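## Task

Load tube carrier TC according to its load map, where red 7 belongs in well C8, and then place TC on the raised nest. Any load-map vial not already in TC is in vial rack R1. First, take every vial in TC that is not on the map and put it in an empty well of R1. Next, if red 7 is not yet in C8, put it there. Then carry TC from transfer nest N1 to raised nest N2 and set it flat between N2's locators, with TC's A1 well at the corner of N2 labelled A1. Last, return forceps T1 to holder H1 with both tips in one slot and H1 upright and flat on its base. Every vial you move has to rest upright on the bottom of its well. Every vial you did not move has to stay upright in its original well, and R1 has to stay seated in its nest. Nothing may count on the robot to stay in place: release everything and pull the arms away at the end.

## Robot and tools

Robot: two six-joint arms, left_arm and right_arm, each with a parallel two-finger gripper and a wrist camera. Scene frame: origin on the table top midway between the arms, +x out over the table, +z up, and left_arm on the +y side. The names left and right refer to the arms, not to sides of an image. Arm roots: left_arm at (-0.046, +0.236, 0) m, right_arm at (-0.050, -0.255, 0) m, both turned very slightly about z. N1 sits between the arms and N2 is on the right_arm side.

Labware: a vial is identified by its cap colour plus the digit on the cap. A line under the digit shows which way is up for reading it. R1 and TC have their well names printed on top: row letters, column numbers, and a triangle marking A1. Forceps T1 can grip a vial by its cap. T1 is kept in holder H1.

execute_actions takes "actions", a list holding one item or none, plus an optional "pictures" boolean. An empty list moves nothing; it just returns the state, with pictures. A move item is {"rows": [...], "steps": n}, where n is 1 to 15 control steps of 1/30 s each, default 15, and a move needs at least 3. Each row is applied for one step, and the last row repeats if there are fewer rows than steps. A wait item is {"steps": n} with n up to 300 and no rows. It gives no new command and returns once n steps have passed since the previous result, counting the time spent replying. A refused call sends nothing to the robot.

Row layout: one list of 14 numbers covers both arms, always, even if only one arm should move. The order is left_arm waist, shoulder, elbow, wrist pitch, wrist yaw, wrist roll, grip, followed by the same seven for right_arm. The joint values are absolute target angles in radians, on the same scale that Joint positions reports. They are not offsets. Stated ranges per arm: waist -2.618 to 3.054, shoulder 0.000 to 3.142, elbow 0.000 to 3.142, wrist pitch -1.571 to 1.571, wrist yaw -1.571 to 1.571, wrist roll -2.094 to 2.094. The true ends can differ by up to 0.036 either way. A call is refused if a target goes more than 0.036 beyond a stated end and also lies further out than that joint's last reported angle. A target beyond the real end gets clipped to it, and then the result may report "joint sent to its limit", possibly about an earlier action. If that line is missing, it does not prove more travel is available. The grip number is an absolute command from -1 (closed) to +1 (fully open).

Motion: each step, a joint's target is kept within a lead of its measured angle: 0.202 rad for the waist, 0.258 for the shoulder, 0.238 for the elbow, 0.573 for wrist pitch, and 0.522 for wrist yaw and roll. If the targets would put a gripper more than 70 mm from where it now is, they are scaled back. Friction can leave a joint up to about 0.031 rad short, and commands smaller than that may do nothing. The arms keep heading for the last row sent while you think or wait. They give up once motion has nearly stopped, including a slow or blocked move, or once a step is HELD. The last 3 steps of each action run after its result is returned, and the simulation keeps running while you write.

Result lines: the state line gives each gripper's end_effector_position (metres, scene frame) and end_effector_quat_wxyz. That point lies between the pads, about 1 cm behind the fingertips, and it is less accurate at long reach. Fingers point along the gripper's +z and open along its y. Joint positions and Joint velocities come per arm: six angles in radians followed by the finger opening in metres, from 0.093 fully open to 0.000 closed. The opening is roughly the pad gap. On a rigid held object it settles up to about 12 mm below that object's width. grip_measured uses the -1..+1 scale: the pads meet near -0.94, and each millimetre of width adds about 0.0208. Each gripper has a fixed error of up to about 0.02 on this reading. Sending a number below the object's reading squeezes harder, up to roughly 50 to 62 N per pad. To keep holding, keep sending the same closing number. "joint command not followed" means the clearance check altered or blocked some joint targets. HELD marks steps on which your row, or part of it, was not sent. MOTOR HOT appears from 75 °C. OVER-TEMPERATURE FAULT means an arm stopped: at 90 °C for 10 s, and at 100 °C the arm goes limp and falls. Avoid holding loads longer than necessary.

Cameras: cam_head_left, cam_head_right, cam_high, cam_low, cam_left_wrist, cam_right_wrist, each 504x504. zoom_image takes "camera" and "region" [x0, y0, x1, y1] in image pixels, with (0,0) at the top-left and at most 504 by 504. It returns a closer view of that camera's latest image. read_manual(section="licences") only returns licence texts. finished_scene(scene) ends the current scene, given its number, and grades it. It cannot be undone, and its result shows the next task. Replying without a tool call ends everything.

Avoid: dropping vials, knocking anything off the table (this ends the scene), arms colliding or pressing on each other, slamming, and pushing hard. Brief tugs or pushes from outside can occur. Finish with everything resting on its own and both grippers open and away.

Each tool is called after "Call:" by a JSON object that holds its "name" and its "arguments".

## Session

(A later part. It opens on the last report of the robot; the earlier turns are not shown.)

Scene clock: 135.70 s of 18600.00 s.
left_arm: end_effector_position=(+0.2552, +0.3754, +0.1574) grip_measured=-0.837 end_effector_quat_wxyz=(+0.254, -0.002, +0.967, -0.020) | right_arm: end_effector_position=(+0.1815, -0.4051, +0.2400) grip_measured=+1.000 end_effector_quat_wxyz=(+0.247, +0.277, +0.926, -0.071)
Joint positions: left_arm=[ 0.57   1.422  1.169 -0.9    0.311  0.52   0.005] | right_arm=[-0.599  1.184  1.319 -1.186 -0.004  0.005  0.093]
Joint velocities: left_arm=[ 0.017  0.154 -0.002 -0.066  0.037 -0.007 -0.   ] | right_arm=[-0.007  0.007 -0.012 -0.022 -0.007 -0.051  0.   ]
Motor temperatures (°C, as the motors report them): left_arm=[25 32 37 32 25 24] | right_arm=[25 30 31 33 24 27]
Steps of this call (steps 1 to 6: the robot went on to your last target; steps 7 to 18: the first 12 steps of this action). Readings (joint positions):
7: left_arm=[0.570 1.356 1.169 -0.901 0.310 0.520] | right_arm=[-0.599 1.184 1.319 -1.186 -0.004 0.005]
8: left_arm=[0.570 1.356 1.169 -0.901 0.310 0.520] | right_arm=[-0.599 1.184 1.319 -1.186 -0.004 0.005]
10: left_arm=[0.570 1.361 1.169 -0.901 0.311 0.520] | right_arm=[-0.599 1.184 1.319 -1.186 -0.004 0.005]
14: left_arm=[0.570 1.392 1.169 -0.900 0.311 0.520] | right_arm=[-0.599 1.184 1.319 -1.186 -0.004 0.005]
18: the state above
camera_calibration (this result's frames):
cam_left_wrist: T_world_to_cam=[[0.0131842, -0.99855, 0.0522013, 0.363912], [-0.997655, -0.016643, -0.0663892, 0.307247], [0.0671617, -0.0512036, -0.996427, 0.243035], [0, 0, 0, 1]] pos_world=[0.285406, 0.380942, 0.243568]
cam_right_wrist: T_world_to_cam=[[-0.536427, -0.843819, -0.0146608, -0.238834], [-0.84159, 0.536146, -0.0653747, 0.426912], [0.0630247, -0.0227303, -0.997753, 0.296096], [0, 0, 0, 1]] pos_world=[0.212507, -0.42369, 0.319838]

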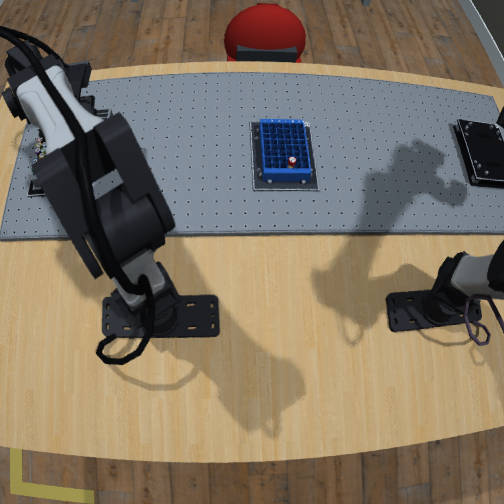

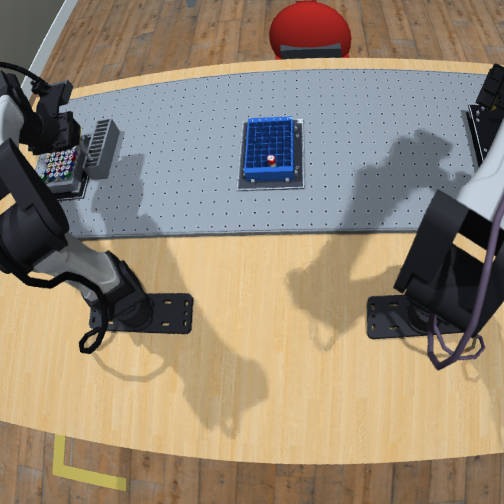

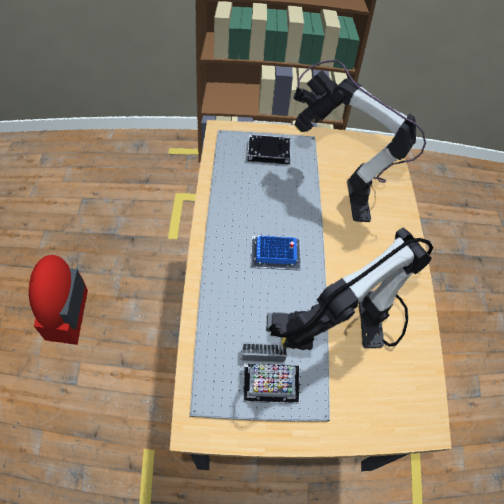

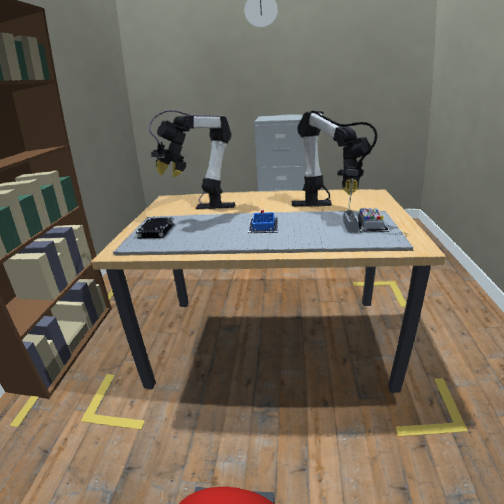

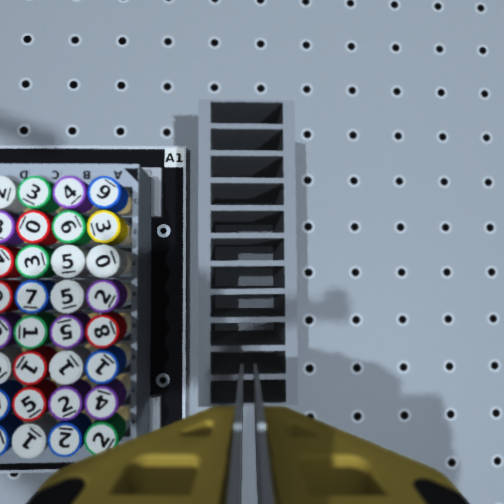

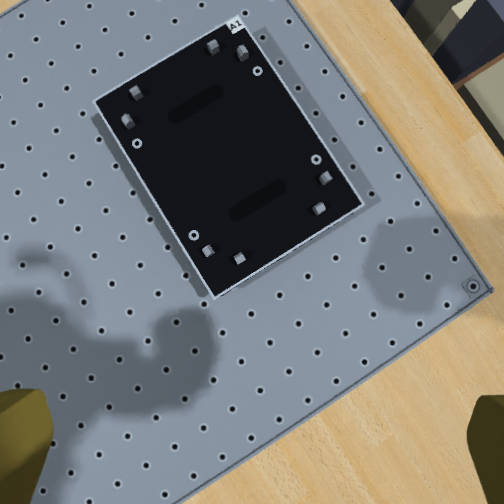

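Call:
{"name": "execute_actions", "arguments": {"actions": [{"rows":[[0.563,1.40,1.152,-0.872,0.32,0.525,-0.84,-0.6,1.2,1.3,-1.2,0,0,1],[0.563,1.398,1.145,-0.865,0.32,0.525,-0.84,-0.6,1.2,1.3,-1.2,0,0,1],[0.563,1.396,1.138,-0.858,0.32,0.525,-0.84,-0.6,1.2,1.3,-1.2,0,0,1],[0.563,1.394,1.131,-0.851,0.32,0.525,-0.84,-0.6,1.2,1.3,-1.2,0,0,1],[0.563,1.392,1.124,-0.844,0.32,0.525,-0.84,-0.6,1.2,1.3,-1.2,0,0,1],[0.563,1.390,1.117,-0.837,0.32,0.525,-0.84,-0.6,1.2,1.3,-1.2,0,0,1],[0.563,1.388,1.110,-0.830,0.32,0.525,-0.84,-0.6,1.2,1.3,-1.2,0,0,1],[0.563,1.386,1.103,-0.823,0.32,0.525,-0.84,-0.6,1.2,1.3,-1.2,0,0,1],[0.563,1.384,1.096,-0.815,0.32,0.525,-0.84,-0.6,1.2,1.3,-1.2,0,0,1],[0.563,1.382,1.089,-0.808,0.32,0.525,-0.84,-0.6,1.2,1.3,-1.2,0,0,1],[0.563,1.380,1.082,-0.801,0.32,0.525,-0.84,-0.6,1.2,1.3,-1.2,0,0,1],[0.563,1.378,1.075,-0.793,0.32,0.525,-0.84,-0.6,1.2,1.3,-1.2,0,0,1],[0.563,1.376,1.068,-0.786,0.32,0.525,-0.84,-0.6,1.2,1.3,-1.2,0,0,1],[0.563,1.374,1.061,-0.779,0.32,0.525,-0.84,-0.6,1.2,1.3,-1.2,0,0,1],[0.563,1.372,1.054,-0.771,0.32,0.525,-0.84,-0.6,1.2,1.3,-1.2,0,0,1]],"steps":15}]}}

Call:
{"name": "execute_actions", "arguments": {"actions": [{"rows":[[0.563,1.370,1.047,-0.764,0.32,0.525,-0.84,-0.6,1.2,1.3,-1.2,0,0,1],[0.563,1.368,1.040,-0.757,0.32,0.525,-0.84,-0.6,1.2,1.3,-1.2,0,0,1],[0.563,1.366,1.033,-0.749,0.32,0.525,-0.84,-0.6,1.2,1.3,-1.2,0,0,1],[0.563,1.364,1.026,-0.742,0.32,0.525,-0.84,-0.6,1.2,1.3,-1.2,0,0,1],[0.563,1.362,1.019,-0.735,0.32,0.525,-0.84,-0.6,1.2,1.3,-1.2,0,0,1],[0.563,1.360,1.012,-0.727,0.32,0.525,-0.84,-0.6,1.2,1.3,-1.2,0,0,1],[0.563,1.358,1.005,-0.720,0.32,0.525,-0.84,-0.6,1.2,1.3,-1.2,0,0,1],[0.563,1.356,0.998,-0.713,0.32,0.525,-0.84,-0.6,1.2,1.3,-1.2,0,0,1],[0.563,1.354,0.991,-0.705,0.32,0.525,-0.84,-0.6,1.2,1.3,-1.2,0,0,1],[0.563,1.352,0.984,-0.698,0.32,0.525,-0.84,-0.6,1.2,1.3,-1.2,0,0,1],[0.563,1.350,0.977,-0.690,0.32,0.525,-0.84,-0.6,1.2,1.3,-1.2,0,0,1],[0.563,1.348,0.970,-0.683,0.32,0.525,-0.84,-0.6,1.2,1.3,-1.2,0,0,1],[0.563,1.346,0.963,-0.675,0.32,0.525,-0.84,-0.6,1.2,1.3,-1.2,0,0,1],[0.563,1.344,0.956,-0.668,0.32,0.525,-0.84,-0.6,1.2,1.3,-1.2,0,0,1],[0.563,1.342,0.949,-0.660,0.32,0.525,-0.84,-0.6,1.2,1.3,-1.2,0,0,1]],"steps":15}]}}

Call:
{"name": "execute_actions", "arguments": {"actions": [{"rows":[[0.563,1.340,0.942,-0.652,0.32,0.525,-0.84,-0.6,1.2,1.3,-1.2,0,0,1],[0.563,1.338,0.935,-0.645,0.32,0.525,-0.84,-0.6,1.2,1.3,-1.2,0,0,1],[0.563,1.336,0.928,-0.637,0.32,0.525,-0.84,-0.6,1.2,1.3,-1.2,0,0,1],[0.563,1.334,0.921,-0.630,0.32,0.525,-0.84,-0.6,1.2,1.3,-1.2,0,0,1],[0.563,1.332,0.914,-0.622,0.32,0.525,-0.84,-0.6,1.2,1.3,-1.2,0,0,1]],"steps":15}], "pictures": true}}

Call:
{"name": "zoom_image", "arguments": {"camera": "cam_head_right", "region": [30,90,150,210]}}

Scene clock: 136.83 s of 18600.00 s.
left_arm: end_effector_position=(+0.2524, +0.3734, +0.1436) grip_measured=-0.837 end_effector_quat_wxyz=(+0.256, -0.002, +0.967, -0.020) | right_arm: end_effector_position=(+0.1815, -0.4051, +0.2400) grip_measured=+1.000 end_effector_quat_wxyz=(+0.247, +0.277, +0.926, -0.071)
Joint positions: left_arm=[ 0.57   1.408  1.102 -0.842  0.311  0.52   0.005] | right_arm=[-0.599  1.184  1.319 -1.186 -0.004  0.005  0.093]
Joint velocities: left_arm=[ 0.002 -0.066 -0.183  0.242 -0.022  0.007  0.001] | right_arm=[ 0.007 -0.007  0.002 -0.037 -0.007 -0.037  0.   ]
Motor temperatures (°C, as the motors report them): left_arm=[25 32 37 32 25 24] | right_arm=[25 30 31 33 24 27]
Steps of this call (steps 1 to 3: the last 3 steps of your previous action; steps 4 to 15: the robot went on to your last target; steps 16 to 22: nothing new was sent; steps 23 to 34: the first 12 steps of this action). Readings (joint positions):
23: left_arm=[0.570 1.427 1.169 -0.899 0.311 0.520] | right_arm=[-0.599 1.184 1.319 -1.186 -0.004 0.005]
24: left_arm=[0.570 1.427 1.168 -0.897 0.311 0.520] | right_arm=[-0.599 1.184 1.319 -1.186 -0.004 0.005]
26: left_arm=[0.570 1.427 1.160 -0.887 0.311 0.520] | right_arm=[-0.599 1.184 1.319 -1.186 -0.004 0.005]
30: left_arm=[0.570 1.420 1.129 -0.868 0.311 0.520] | right_arm=[-0.599 1.184 1.319 -1.186 -0.004 0.005]
34: the state above

Scene clock: 137.33 s of 18600.00 s.
left_arm: end_effector_position=(+0.2505, +0.3722, +0.1272) grip_measured=-0.837 end_effector_quat_wxyz=(+0.270, +0.001, +0.963, -0.010) | right_arm: end_effector_position=(+0.1815, -0.4051, +0.2400) grip_measured=+1.000 end_effector_quat_wxyz=(+0.247, +0.277, +0.926, -0.071)
Joint positions: left_arm=[ 0.57   1.377  0.997 -0.733  0.311  0.52   0.005] | right_arm=[-0.599  1.184  1.319 -1.186 -0.004  0.005  0.093]
Joint velocities: left_arm=[ 0.027 -0.061 -0.198  0.183 -0.037  0.022 -0.001] | right_arm=[ 0.007 -0.007 -0.012 -0.022 -0.051  0.037  0.   ]
Motor temperatures (°C, as the motors report them): left_arm=[25 32 37 32 25 24] | right_arm=[25 30 31 33 24 27]
Steps of this call (steps 1 to 3: the last 3 steps of your previous action; steps 4 to 15: the first 12 steps of this action). Readings (joint positions):
4: left_arm=[0.570 1.399 1.074 -0.814 0.311 0.520] | right_arm=[-0.599 1.184 1.319 -1.186 -0.004 0.005]
5: left_arm=[0.570 1.397 1.067 -0.807 0.311 0.520] | right_arm=[-0.599 1.184 1.319 -1.186 -0.004 0.005]
7: left_arm=[0.570 1.393 1.053 -0.792 0.311 0.520] | right_arm=[-0.599 1.184 1.319 -1.186 -0.004 0.005]
11: left_arm=[0.570 1.385 1.025 -0.763 0.311 0.520] | right_arm=[-0.599 1.184 1.319 -1.186 -0.004 0.005]
15: the state above

Scene clock: 137.83 s of 18600.00 s.
left_arm: end_effector_position=(+0.2509, +0.3722, +0.1183) grip_measured=-0.837 end_effector_quat_wxyz=(+0.285, +0.004, +0.959, -0.001) | right_arm: end_effector_position=(+0.1815, -0.4051, +0.2400) grip_measured=+1.000 end_effector_quat_wxyz=(+0.247, +0.277, +0.926, -0.071)
Joint positions: left_arm=[ 0.57   1.357  0.93  -0.649  0.312  0.52   0.005] | right_arm=[-0.599  1.184  1.319 -1.186 -0.004  0.005  0.093]
Joint velocities: left_arm=[-0.002 -0.012 -0.017 -0.007  0.022 -0.037 -0.   ] | right_arm=[ 0.007  0.002 -0.007 -0.037 -0.066  0.125  0.   ]
Motor temperatures (°C, as the motors report them): left_arm=[25 32 37 32 25 24] | right_arm=[25 30 31 33 24 27]
Steps of this call (steps 1 to 3: the last 3 steps of your previous action; steps 4 to 15: the first 12 steps of this action). Readings (joint positions):
4: left_arm=[0.570 1.369 0.969 -0.703 0.311 0.520] | right_arm=[-0.599 1.184 1.319 -1.186 -0.004 0.005]
5: left_arm=[0.570 1.367 0.962 -0.695 0.311 0.520] | right_arm=[-0.599 1.184 1.319 -1.186 -0.004 0.005]
7: left_arm=[0.570 1.363 0.948 -0.680 0.311 0.520] | right_arm=[-0.599 1.184 1.319 -1.186 -0.004 0.005]
11: left_arm=[0.570 1.357 0.931 -0.657 0.312 0.520] | right_arm=[-0.599 1.184 1.319 -1.186 -0.004 0.005]
15: the state above
camera_calibration (this result's frames):
cam_left_wrist: T_world_to_cam=[[0.0102816, -0.999873, 0.0121613, 0.368765], [-0.991354, -0.0117835, -0.130686, 0.304591], [0.130812, -0.0107125, -0.991349, 0.172598], [0, 0, 0, 1]] pos_world=[0.275588, 0.374156, 0.206426]
cam_right_wrist: T_world_to_cam=[[-0.536427, -0.843819, -0.0146608, -0.238834], [-0.84159, 0.536146, -0.0653747, 0.426912], [0.0630247, -0.0227303, -0.997753, 0.296096], [0, 0, 0, 1]] pos_world=[0.212507, -0.42369, 0.319838]

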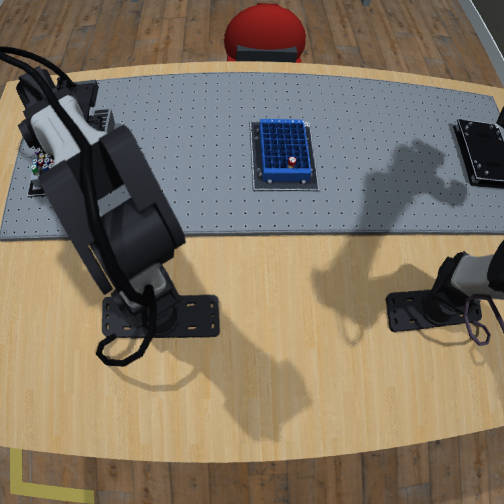

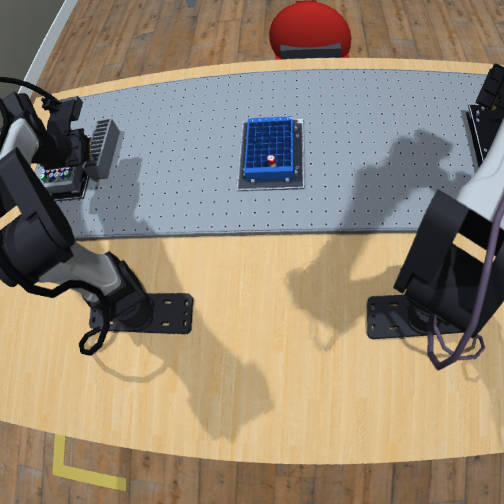

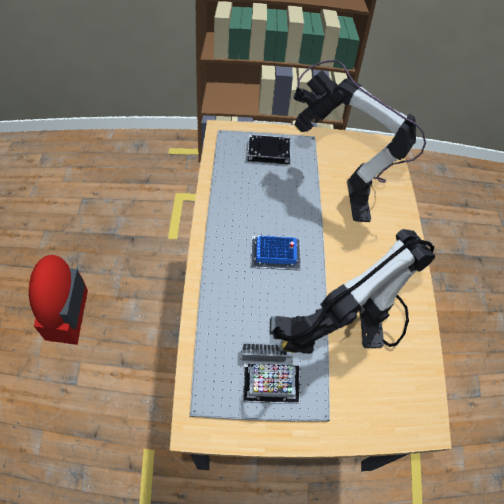

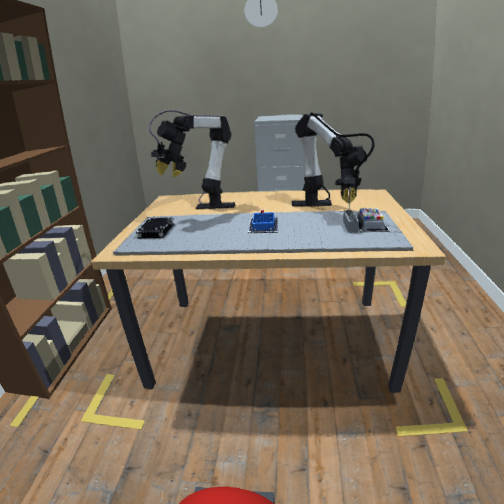

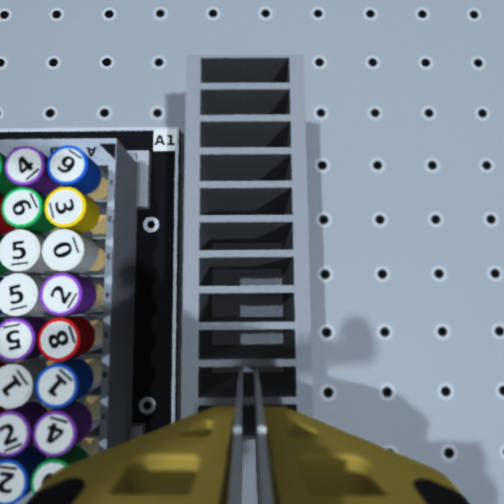

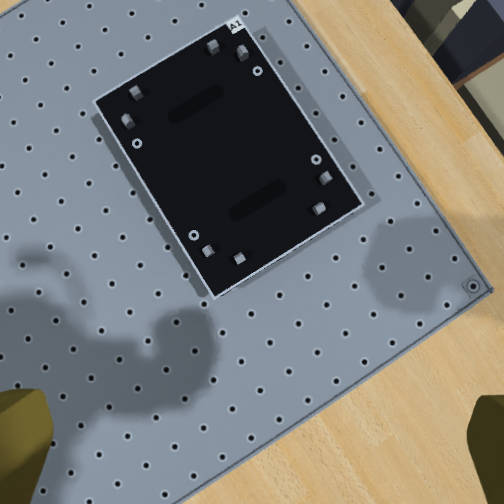

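Region (30, 90, 150, 210) of cam_head_right's 504x504 image, scaled by 4.200, with more detail than that image has.

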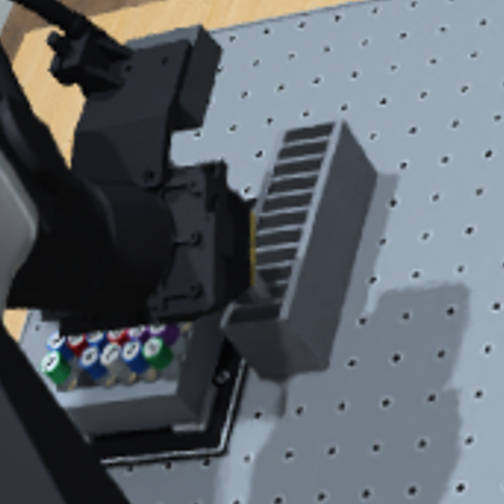

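Call:
{"name": "execute_actions", "arguments": {"actions": [{"rows":[[0.563,1.332,0.914,-0.622,0.32,0.525,-0.75,-0.5,1.2,1.3,-1.2,0,0,1],[0.563,1.332,0.914,-0.622,0.32,0.525,-0.65,-0.4,1.2,1.3,-1.2,0,0,1],[0.563,1.332,0.914,-0.622,0.32,0.525,-0.55,-0.3,1.2,1.3,-1.2,0,0,1],[0.563,1.332,0.914,-0.622,0.32,0.525,-0.4,-0.2,1.2,1.3,-1.2,0,0,1],[0.563,1.332,0.914,-0.622,0.32,0.525,-0.2,-0.1,1.2,1.3,-1.2,0,0,1],[0.563,1.332,0.914,-0.622,0.32,0.525,0,0.0,1.2,1.3,-1.2,0,0,1],[0.563,1.332,0.914,-0.622,0.32,0.525,0,0.1,1.25,1.35,-1.2,0,0.1,1],[0.563,1.332,0.914,-0.622,0.32,0.525,0,0.2,1.3,1.4,-1.2,0,0.2,1],[0.563,1.332,0.914,-0.622,0.32,0.525,0,0.3,1.4,1.5,-1.25,0,0.3,1],[0.563,1.332,0.914,-0.622,0.32,0.525,0,0.4,1.5,1.6,-1.3,0,0.4,1],[0.563,1.332,0.914,-0.622,0.32,0.525,0,0.5,1.6,1.7,-1.35,0,0.5,1],[0.563,1.332,0.914,-0.622,0.32,0.525,0,0.6,1.7,1.8,-1.4,0,0.6,1],[0.563,1.332,0.914,-0.622,0.32,0.525,0,0.675,1.8,1.9,-1.42,0,0.69,1]],"steps":15}]}}

Call:
{"name": "execute_actions", "arguments": {"actions": [{"rows":[[0.575,1.31,0.95,-0.68,0.32,0.53,0,0.675,1.85,1.92,-1.42,0,0.69,1],[0.585,1.29,0.97,-0.72,0.32,0.54,0,0.675,1.9,1.92,-1.42,0,0.69,1],[0.595,1.27,0.99,-0.76,0.32,0.55,0,0.675,1.95,1.92,-1.42,0,0.69,1],[0.605,1.255,1.01,-0.80,0.33,0.56,0,0.675,2.0,1.92,-1.42,0,0.69,1],[0.615,1.24,1.03,-0.85,0.33,0.57,0,0.675,2.05,1.92,-1.42,0,0.69,1],[0.63,1.22,1.05,-0.9,0.33,0.58,0,0.675,2.08,1.92,-1.42,0,0.69,1],[0.645,1.2,1.07,-0.955,0.33,0.58,0,0.675,2.1,1.92,-1.42,0,0.69,1]],"steps":15}]}}

Call:
{"name": "execute_actions", "arguments": {"actions": [{"rows":[[0.645,1.1,1.1,-1.0,0.33,0.58,0,0.675,2.1,1.92,-1.42,0,0.69,1],[0.645,1.0,1.1,-1.0,0.33,0.58,0,0.675,2.1,1.92,-1.42,0,0.69,1],[0.645,0.9,1.1,-1.05,0.33,0.58,0,0.675,2.1,1.92,-1.42,0,0.69,1]],"steps":15}], "pictures": true}}

Scene clock: 138.70 s of 18600.00 s.
left_arm: end_effector_position=(+0.2519, +0.3728, +0.1189) grip_measured=-0.003 end_effector_quat_wxyz=(+0.287, +0.005, +0.958, +0.001) | right_arm: end_effector_position=(+0.2745, -0.2024, +0.2534) grip_measured=+1.000 end_effector_quat_wxyz=(+0.218, +0.052, +0.973, +0.045)
Joint positions: left_arm=[ 0.57   1.357  0.929 -0.643  0.312  0.52   0.045] | right_arm=[ 0.143  1.457  1.607 -1.272  0.006  0.27   0.093]
Joint velocities: left_arm=[ 0.002  0.007 -0.012  0.051 -0.007  0.007 -0.   ] | right_arm=[ 1.702  2.298  2.493 -0.549  0.066  2.015  0.   ]
Motor temperatures (°C, as the motors report them): left_arm=[25 33 37 32 25 24] | right_arm=[25 30 31 33 24 27]
Steps of this call (steps 1 to 3: the last 3 steps of your previous action; steps 4 to 14: the robot went on to your last target; steps 15 to 26: the first 12 steps of this action). Readings (joint positions):
15: left_arm=[0.570 1.357 0.929 -0.645 0.312 0.520] | right_arm=[-0.588 1.184 1.319 -1.186 0.002 0.005]
16: left_arm=[0.570 1.357 0.929 -0.645 0.312 0.520] | right_arm=[-0.548 1.184 1.319 -1.186 0.011 0.006]
18: left_arm=[0.570 1.357 0.929 -0.644 0.312 0.520] | right_arm=[-0.413 1.184 1.319 -1.186 0.012 0.006]
22: left_arm=[0.570 1.357 0.929 -0.643 0.312 0.520] | right_arm=[-0.122 1.206 1.338 -1.195 0.006 0.047]
26: the state above

Scene clock: 139.20 s of 18600.00 s.
left_arm: end_effector_position=(+0.2224, +0.3752, +0.1845) grip_measured=-0.003 end_effector_quat_wxyz=(+0.306, +0.001, +0.952, +0.027) | right_arm: end_effector_position=(+0.2566, +0.0137, +0.1010) grip_measured=+1.000 end_effector_quat_wxyz=(-0.010, -0.028, +1.000, -0.002)
Joint positions: left_arm=[ 0.635  1.205  1.061 -0.88   0.32   0.566  0.045] | right_arm=[ 0.695  2.13   1.914 -1.374 -0.009  0.66   0.093]
Joint velocities: left_arm=[-0.002 -0.012 -0.017 -0.374  0.037  0.037 -0.001] | right_arm=[-0.11   0.173 -0.002 -0.212  0.037  0.227  0.   ]
Motor temperatures (°C, as the motors report them): left_arm=[25 33 37 32 25 24] | right_arm=[25 30 32 33 24 27]
Steps of this call (steps 1 to 3: the last 3 steps of your previous action; steps 4 to 15: the first 12 steps of this action). Readings (joint positions):
4: left_arm=[0.570 1.355 0.929 -0.644 0.312 0.520] | right_arm=[0.369 1.727 1.855 -1.297 0.008 0.487]
5: left_arm=[0.570 1.348 0.931 -0.655 0.312 0.523] | right_arm=[0.423 1.774 1.878 -1.300 0.007 0.518]
7: left_arm=[0.576 1.323 0.949 -0.700 0.314 0.531] | right_arm=[0.523 1.856 1.898 -1.308 0.006 0.562]
11: left_arm=[0.619 1.246 1.029 -0.820 0.318 0.555] | right_arm=[0.668 2.029 1.914 -1.340 -0.003 0.627]
15: the state above

Scene clock: 139.70 s of 18600.00 s.
left_arm: end_effector_position=(+0.1778, +0.3395, +0.2616) grip_measured=-0.003 end_effector_quat_wxyz=(+0.389, +0.024, +0.917, +0.090) | right_arm: end_effector_position=(+0.2555, +0.0050, +0.1110) grip_measured=+1.000 end_effector_quat_wxyz=(-0.010, -0.009, +1.000, -0.004)
Joint positions: left_arm=[ 0.635  0.885  1.104 -1.022  0.327  0.574  0.045] | right_arm=[ 0.681  2.105  1.914 -1.402 -0.007  0.684  0.093]
Joint velocities: left_arm=[ 0.002 -0.002  0.002 -0.125 -0.066 -0.007 -0.   ] | right_arm=[ 0.002  0.012 -0.002 -0.007 -0.022 -0.007  0.   ]
Motor temperatures (°C, as the motors report them): left_arm=[25 33 37 32 25 24] | right_arm=[25 30 32 33 24 27]
Steps of this call (steps 1 to 3: the last 3 steps of your previous action; steps 4 to 15: the first 12 steps of this action). Readings (joint positions):
4: left_arm=[0.635 1.198 1.062 -0.922 0.320 0.571] | right_arm=[0.684 2.117 1.914 -1.391 -0.008 0.675]
5: left_arm=[0.635 1.173 1.062 -0.936 0.320 0.571] | right_arm=[0.682 2.112 1.914 -1.394 -0.008 0.677]
7: left_arm=[0.635 1.061 1.063 -0.968 0.320 0.572] | right_arm=[0.681 2.106 1.914 -1.397 -0.007 0.680]
11: left_arm=[0.635 0.888 1.101 -1.004 0.325 0.574] | right_arm=[0.681 2.105 1.914 -1.401 -0.007 0.683]
15: the state above
camera_calibration (this result's frames):
cam_left_wrist: T_world_to_cam=[[0.042197, -0.985115, -0.166638, 0.371205], [-0.937268, 0.0187367, -0.348107, 0.287272], [0.346047, 0.170873, -0.922526, 0.205892], [0, 0, 0, 1]] pos_world=[0.182339, 0.325116, 0.351799]
cam_right_wrist: T_world_to_cam=[[0.0258707, -0.999644, -0.00655045, 0.00127861], [-0.888856, -0.0260011, 0.457449, 0.217756], [-0.457456, -0.00601211, -0.889212, 0.292925], [0, 0, 0, 1]] pos_world=[0.327521, 0.00870114, 0.160869]

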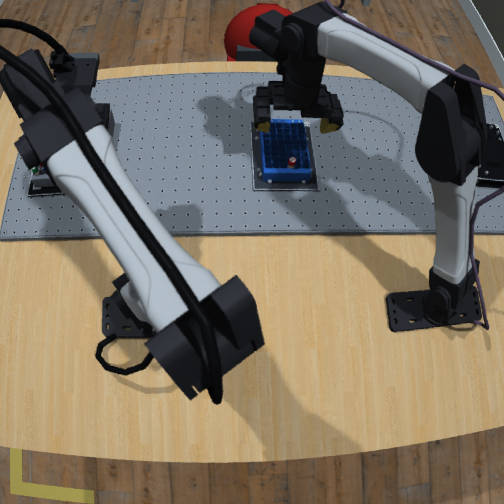

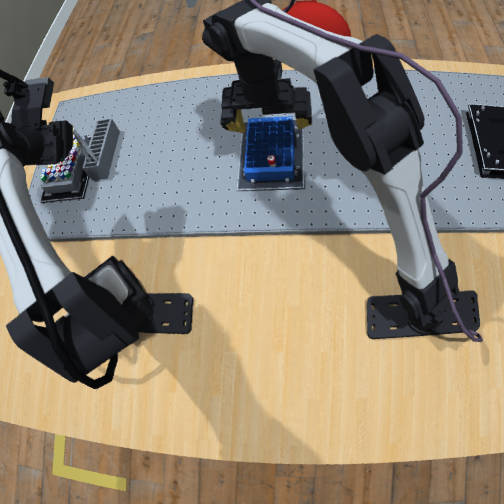

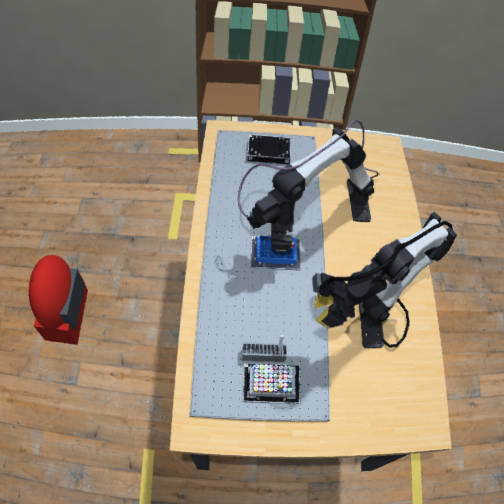

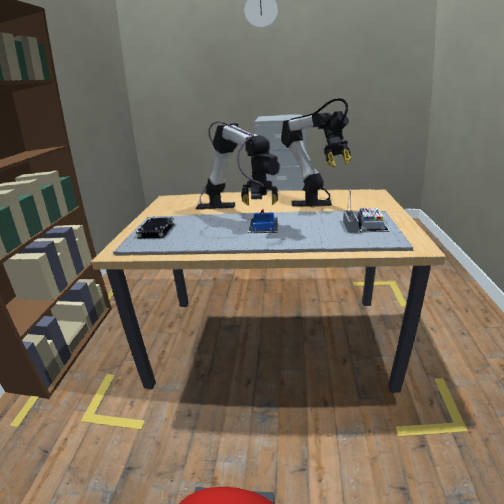

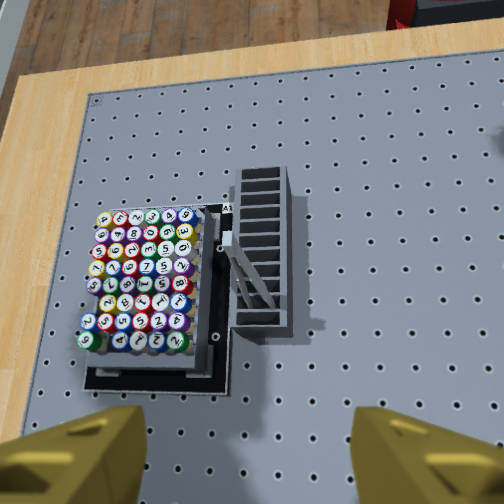

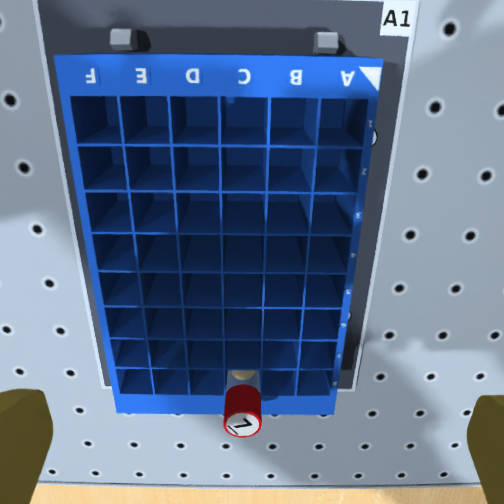

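Call:
{"name": "execute_actions", "arguments": {"actions": [{"rows":[[0.645,0.9,1.1,-1.05,0.33,0.58,0,0.69,2.12,1.9,-1.36,0,0.715,1],[0.645,0.9,1.1,-1.05,0.33,0.58,0,0.69,2.13,1.89,-1.33,0,0.715,1],[0.645,0.9,1.1,-1.05,0.33,0.58,0,0.69,2.14,1.875,-1.30,0,0.715,1],[0.645,0.9,1.1,-1.05,0.33,0.58,0,0.69,2.15,1.86,-1.275,0,0.715,1],[0.645,0.9,1.1,-1.05,0.33,0.58,0,0.69,2.16,1.845,-1.255,0,0.715,1],[0.645,0.9,1.1,-1.05,0.33,0.58,0,0.69,2.17,1.835,-1.248,0,0.715,1]],"steps":15}]}}

Call:
{"name": "execute_actions", "arguments": {"actions": [{"steps":8}], "pictures": true}}

Scene clock: 140.37 s of 18600.00 s.
left_arm: end_effector_position=(+0.1756, +0.3378, +0.2589) grip_measured=-0.003 end_effector_quat_wxyz=(+0.383, +0.022, +0.920, +0.085) | right_arm: end_effector_position=(+0.2645, +0.0127, +0.0734) grip_measured=+1.000 end_effector_quat_wxyz=(-0.010, +0.003, +1.000, -0.004)
Joint positions: left_arm=[ 0.635  0.885  1.104 -1.039  0.327  0.574  0.045] | right_arm=[ 0.681  2.158  1.849 -1.282 -0.007  0.709  0.093]
Joint velocities: left_arm=[-0.002  0.007  0.002  0.037 -0.037  0.007  0.   ] | right_arm=[ 0.002  0.105 -0.061  0.051 -0.022  0.022  0.   ]
Motor temperatures (°C, as the motors report them): left_arm=[25 32 37 32 25 24] | right_arm=[25 30 32 33 24 27]
Steps of this call (steps 1 to 3: the last 3 steps of your previous action; steps 4 to 8: the robot went on to your last target; steps 9 to 20: the first 12 steps of this action). Readings (joint positions):
9: left_arm=[0.635 0.885 1.104 -1.037 0.327 0.574] | right_arm=[0.681 2.105 1.914 -1.401 -0.007 0.688]
10: left_arm=[0.635 0.885 1.104 -1.037 0.327 0.574] | right_arm=[0.681 2.105 1.914 -1.394 -0.007 0.693]
12: left_arm=[0.635 0.885 1.104 -1.038 0.327 0.574] | right_arm=[0.681 2.105 1.905 -1.364 -0.007 0.699]
16: left_arm=[0.635 0.885 1.104 -1.038 0.327 0.574] | right_arm=[0.681 2.128 1.868 -1.304 -0.007 0.706]
20: the state above

Scene clock: 140.63 s of 18600.00 s.
left_arm: end_effector_position=(+0.1756, +0.3378, +0.2589) grip_measured=-0.003 end_effector_quat_wxyz=(+0.383, +0.022, +0.920, +0.085) | right_arm: end_effector_position=(+0.2667, +0.0145, +0.0723) grip_measured=+1.000 end_effector_quat_wxyz=(-0.006, +0.004, +1.000, -0.001)
Joint positions: left_arm=[ 0.635  0.885  1.104 -1.039  0.327  0.574  0.045] | right_arm=[ 0.681  2.16   1.848 -1.269 -0.007  0.71   0.093]
Joint velocities: left_arm=[ 0.002 -0.007 -0.007 -0.051  0.037  0.007 -0.   ] | right_arm=[-0.007 -0.012  0.002  0.037  0.007  0.007  0.   ]
Motor temperatures (°C, as the motors report them): left_arm=[25 32 37 32 25 24] | right_arm=[25 31 32 33 24 27]
Kept back: nothing.
Steps of this call (steps 1 to 3: the last 3 steps of your previous action; steps 4 to 8: the robot went on to your last target). Readings (joint positions):
1: left_arm=[0.635 0.885 1.104 -1.039 0.327 0.574] | right_arm=[0.681 2.160 1.848 -1.280 -0.007 0.709]
2: left_arm=[0.635 0.885 1.104 -1.039 0.327 0.574] | right_arm=[0.681 2.160 1.848 -1.278 -0.007 0.709]
4: left_arm=[0.635 0.885 1.104 -1.039 0.327 0.574] | right_arm=[0.681 2.160 1.848 -1.273 -0.007 0.709]
8: the state above
camera_calibration (this result's frames):
cam_left_wrist: T_world_to_cam=[[0.04009, -0.986734, -0.15732, 0.367696], [-0.941717, 0.015318, -0.336056, 0.283137], [0.334008, 0.161623, -0.92861, 0.211324], [0, 0, 0, 1]] pos_world=[0.181311, 0.324326, 0.349234]
cam_right_wrist: T_world_to_cam=[[0.0000186208, -0.999917, -0.0129128, 0.0175833], [-0.89302, -0.0058276, 0.44998, 0.247038], [-0.450017, 0.011523, -0.892945, 0.261691], [0, 0, 0, 1]] pos_world=[0.338375, 0.016006, 0.122741]

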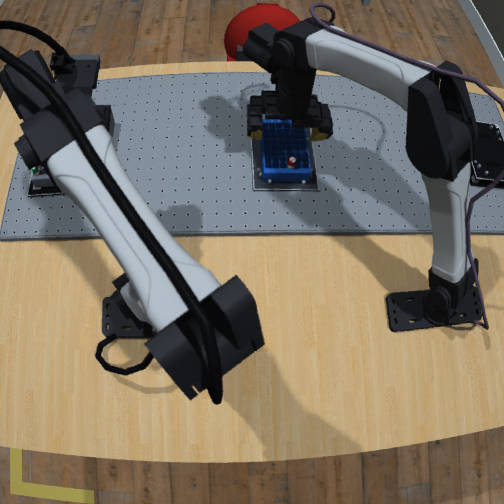

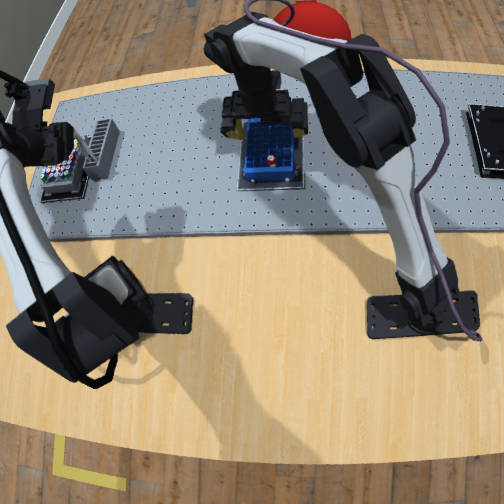

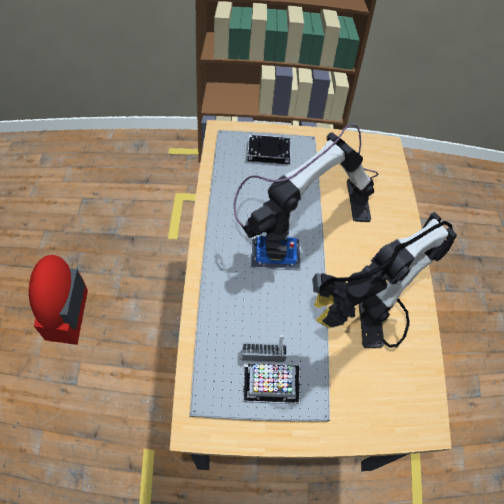

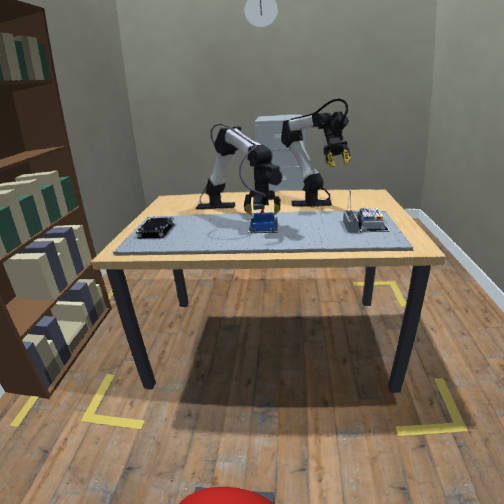

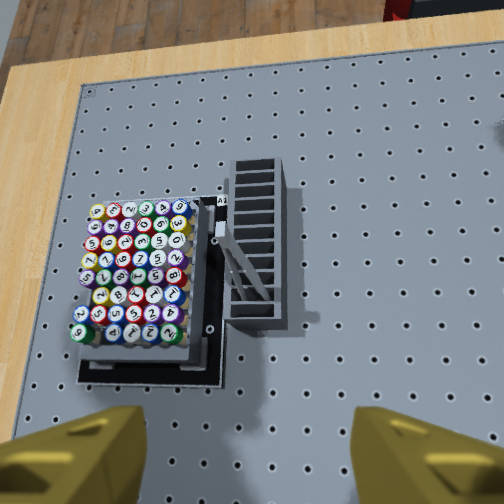

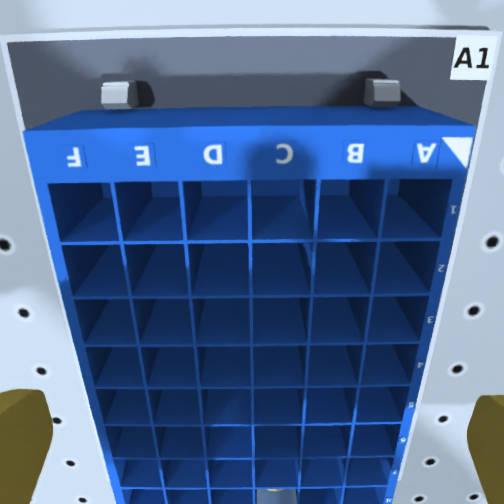

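Call:
{"name": "execute_actions", "arguments": {"actions": [{"rows":[[0.645,0.9,1.1,-1.05,0.33,0.58,0,0.696,2.175,1.83,-1.235,0,0.715,1],[0.645,0.9,1.1,-1.05,0.33,0.58,0,0.696,2.177,1.822,-1.225,0,0.715,1],[0.645,0.9,1.1,-1.05,0.33,0.58,0,0.696,2.179,1.814,-1.215,0,0.715,1],[0.645,0.9,1.1,-1.05,0.33,0.58,0,0.696,2.181,1.806,-1.205,0,0.715,1],[0.645,0.9,1.1,-1.05,0.33,0.58,0,0.696,2.183,1.798,-1.195,0,0.715,1],[0.645,0.9,1.1,-1.05,0.33,0.58,0,0.696,2.184,1.79,-1.185,0,0.715,1],[0.645,0.9,1.1,-1.05,0.33,0.58,0,0.696,2.186,1.782,-1.175,0,0.715,1],[0.645,0.9,1.1,-1.05,0.33,0.58,0,0.696,2.187,1.774,-1.165,0,0.715,1],[0.645,0.9,1.1,-1.05,0.33,0.58,0,0.696,2.189,1.766,-1.155,0,0.715,1],[0.645,0.9,1.1,-1.05,0.33,0.58,0,0.696,2.19,1.758,-1.145,0,0.715,1],[0.645,0.9,1.1,-1.05,0.33,0.58,0,0.696,2.192,1.75,-1.135,0,0.715,1],[0.645,0.9,1.1,-1.05,0.33,0.58,0,0.696,2.193,1.742,-1.125,0,0.715,1],[0.645,0.9,1.1,-1.05,0.33,0.58,0,0.696,2.195,1.734,-1.115,0,0.715,1],[0.645,0.9,1.1,-1.05,0.33,0.58,0,0.696,2.196,1.726,-1.105,0,0.715,1],[0.645,0.9,1.1,-1.05,0.33,0.58,0,0.696,2.197,1.718,-1.105,0,0.715,1]],"steps":15}]}}

Call:
{"name": "execute_actions", "arguments": {"actions": [{"steps":12}], "pictures": true}}

Scene clock: 141.33 s of 18600.00 s.
left_arm: end_effector_position=(+0.1756, +0.3378, +0.2589) grip_measured=-0.003 end_effector_quat_wxyz=(+0.383, +0.023, +0.920, +0.085) | right_arm: end_effector_position=(+0.2661, +0.0171, +0.0542) grip_measured=+1.000 end_effector_quat_wxyz=(-0.001, +0.001, +1.000, +0.004)
Joint positions: left_arm=[ 0.635  0.885  1.104 -1.039  0.327  0.574  0.045] | right_arm=[ 0.687  2.16   1.776 -1.183 -0.007  0.71   0.093]
Joint velocities: left_arm=[-0.022 -0.007  0.002  0.051  0.037 -0.022  0.   ] | right_arm=[-0.002 -0.002 -0.222  0.344  0.007 -0.037  0.   ]
Motor temperatures (°C, as the motors report them): left_arm=[25 32 37 32 25 24] | right_arm=[25 31 32 33 24 27]
Steps of this call (steps 1 to 9: the robot went on to your last target; steps 10 to 21: the first 12 steps of this action). Readings (joint positions):
10: left_arm=[0.635 0.885 1.104 -1.039 0.327 0.574] | right_arm=[0.682 2.160 1.848 -1.266 -0.007 0.710]
11: left_arm=[0.635 0.885 1.104 -1.039 0.327 0.574] | right_arm=[0.682 2.160 1.848 -1.262 -0.007 0.710]
13: left_arm=[0.635 0.885 1.104 -1.039 0.327 0.574] | right_arm=[0.684 2.160 1.842 -1.249 -0.007 0.710]
17: left_arm=[0.635 0.885 1.104 -1.039 0.327 0.574] | right_arm=[0.687 2.160 1.810 -1.217 -0.007 0.710]
21: the state above

Scene clock: 141.73 s of 18600.00 s.
left_arm: end_effector_position=(+0.1756, +0.3378, +0.2589) grip_measured=-0.003 end_effector_quat_wxyz=(+0.383, +0.023, +0.920, +0.085) | right_arm: end_effector_position=(+0.2667, +0.0176, +0.0376) grip_measured=+1.000 end_effector_quat_wxyz=(-0.002, +0.001, +1.000, +0.003)
Joint positions: left_arm=[ 0.635  0.885  1.104 -1.039  0.327  0.574  0.045] | right_arm=[ 0.687  2.177  1.736 -1.128 -0.007  0.71   0.093]
Joint velocities: left_arm=[-0.002 -0.012 -0.002 -0.007  0.007 -0.007  0.001] | right_arm=[-0.002 -0.002 -0.007 -0.037 -0.037 -0.022  0.   ]
Motor temperatures (°C, as the motors report them): left_arm=[25 32 37 32 25 24] | right_arm=[25 31 32 33 24 27]
Kept back: nothing.
Steps of this call (steps 1 to 3: the last 3 steps of your previous action; steps 4 to 12: the robot went on to your last target). Readings (joint positions):
1: left_arm=[0.635 0.885 1.104 -1.039 0.327 0.574] | right_arm=[0.687 2.161 1.768 -1.174 -0.007 0.710]
2: left_arm=[0.635 0.885 1.104 -1.039 0.327 0.574] | right_arm=[0.687 2.162 1.761 -1.165 -0.007 0.710]
4: left_arm=[0.635 0.885 1.104 -1.039 0.327 0.574] | right_arm=[0.687 2.167 1.747 -1.148 -0.007 0.710]
8: left_arm=[0.635 0.885 1.104 -1.039 0.327 0.574] | right_arm=[0.687 2.176 1.736 -1.135 -0.007 0.710]
12: the state above
camera_calibration (this result's frames):
cam_left_wrist: T_world_to_cam=[[0.039821, -0.986702, -0.157588, 0.367802], [-0.941731, 0.0156575, -0.336002, 0.283011], [0.334001, 0.161786, -0.928584, 0.211264], [0, 0, 0, 1]] pos_world=[0.181312, 0.3243, 0.34923]
cam_right_wrist: T_world_to_cam=[[0.00588457, -0.999776, -0.0203101, 0.0189532], [-0.896847, -0.0142601, 0.442111, 0.264109], [-0.442301, 0.0156134, -0.896731, 0.228665], [0, 0, 0, 1]] pos_world=[0.337892, 0.0191449, 0.0886703]

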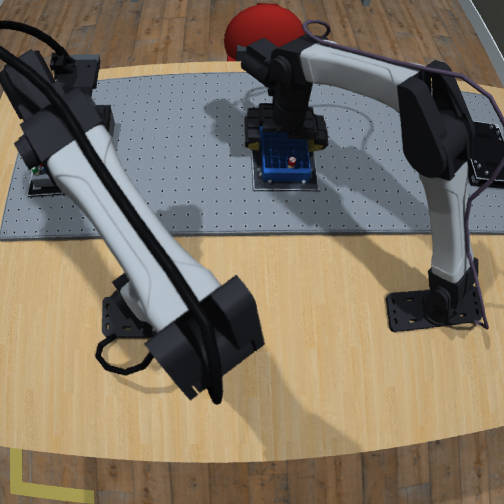

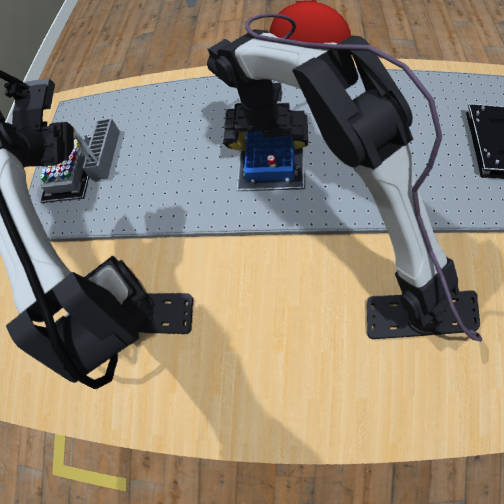

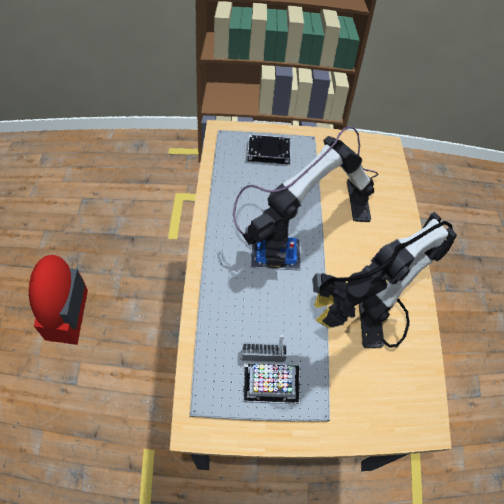

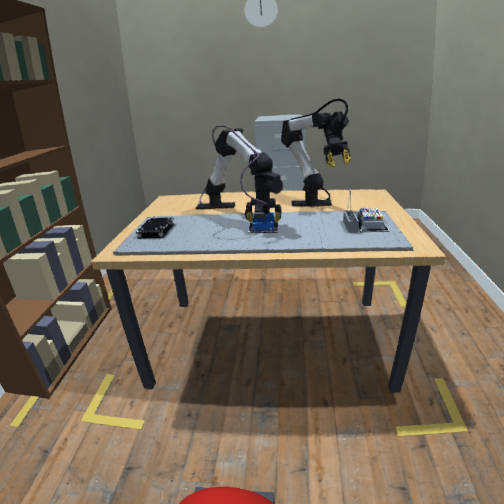

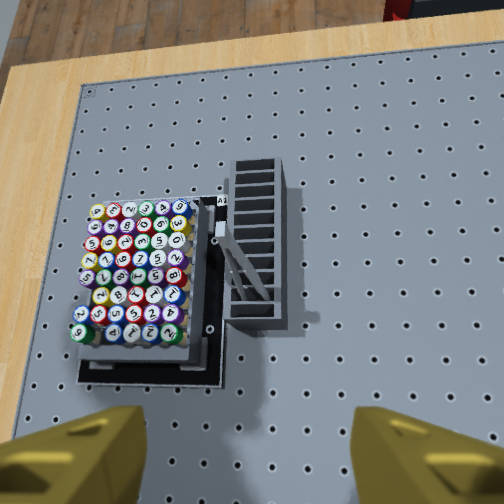

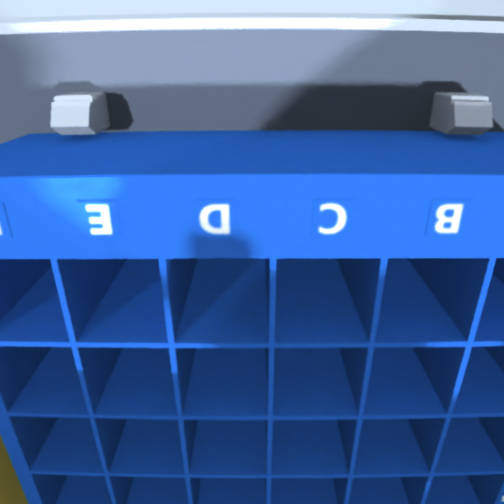

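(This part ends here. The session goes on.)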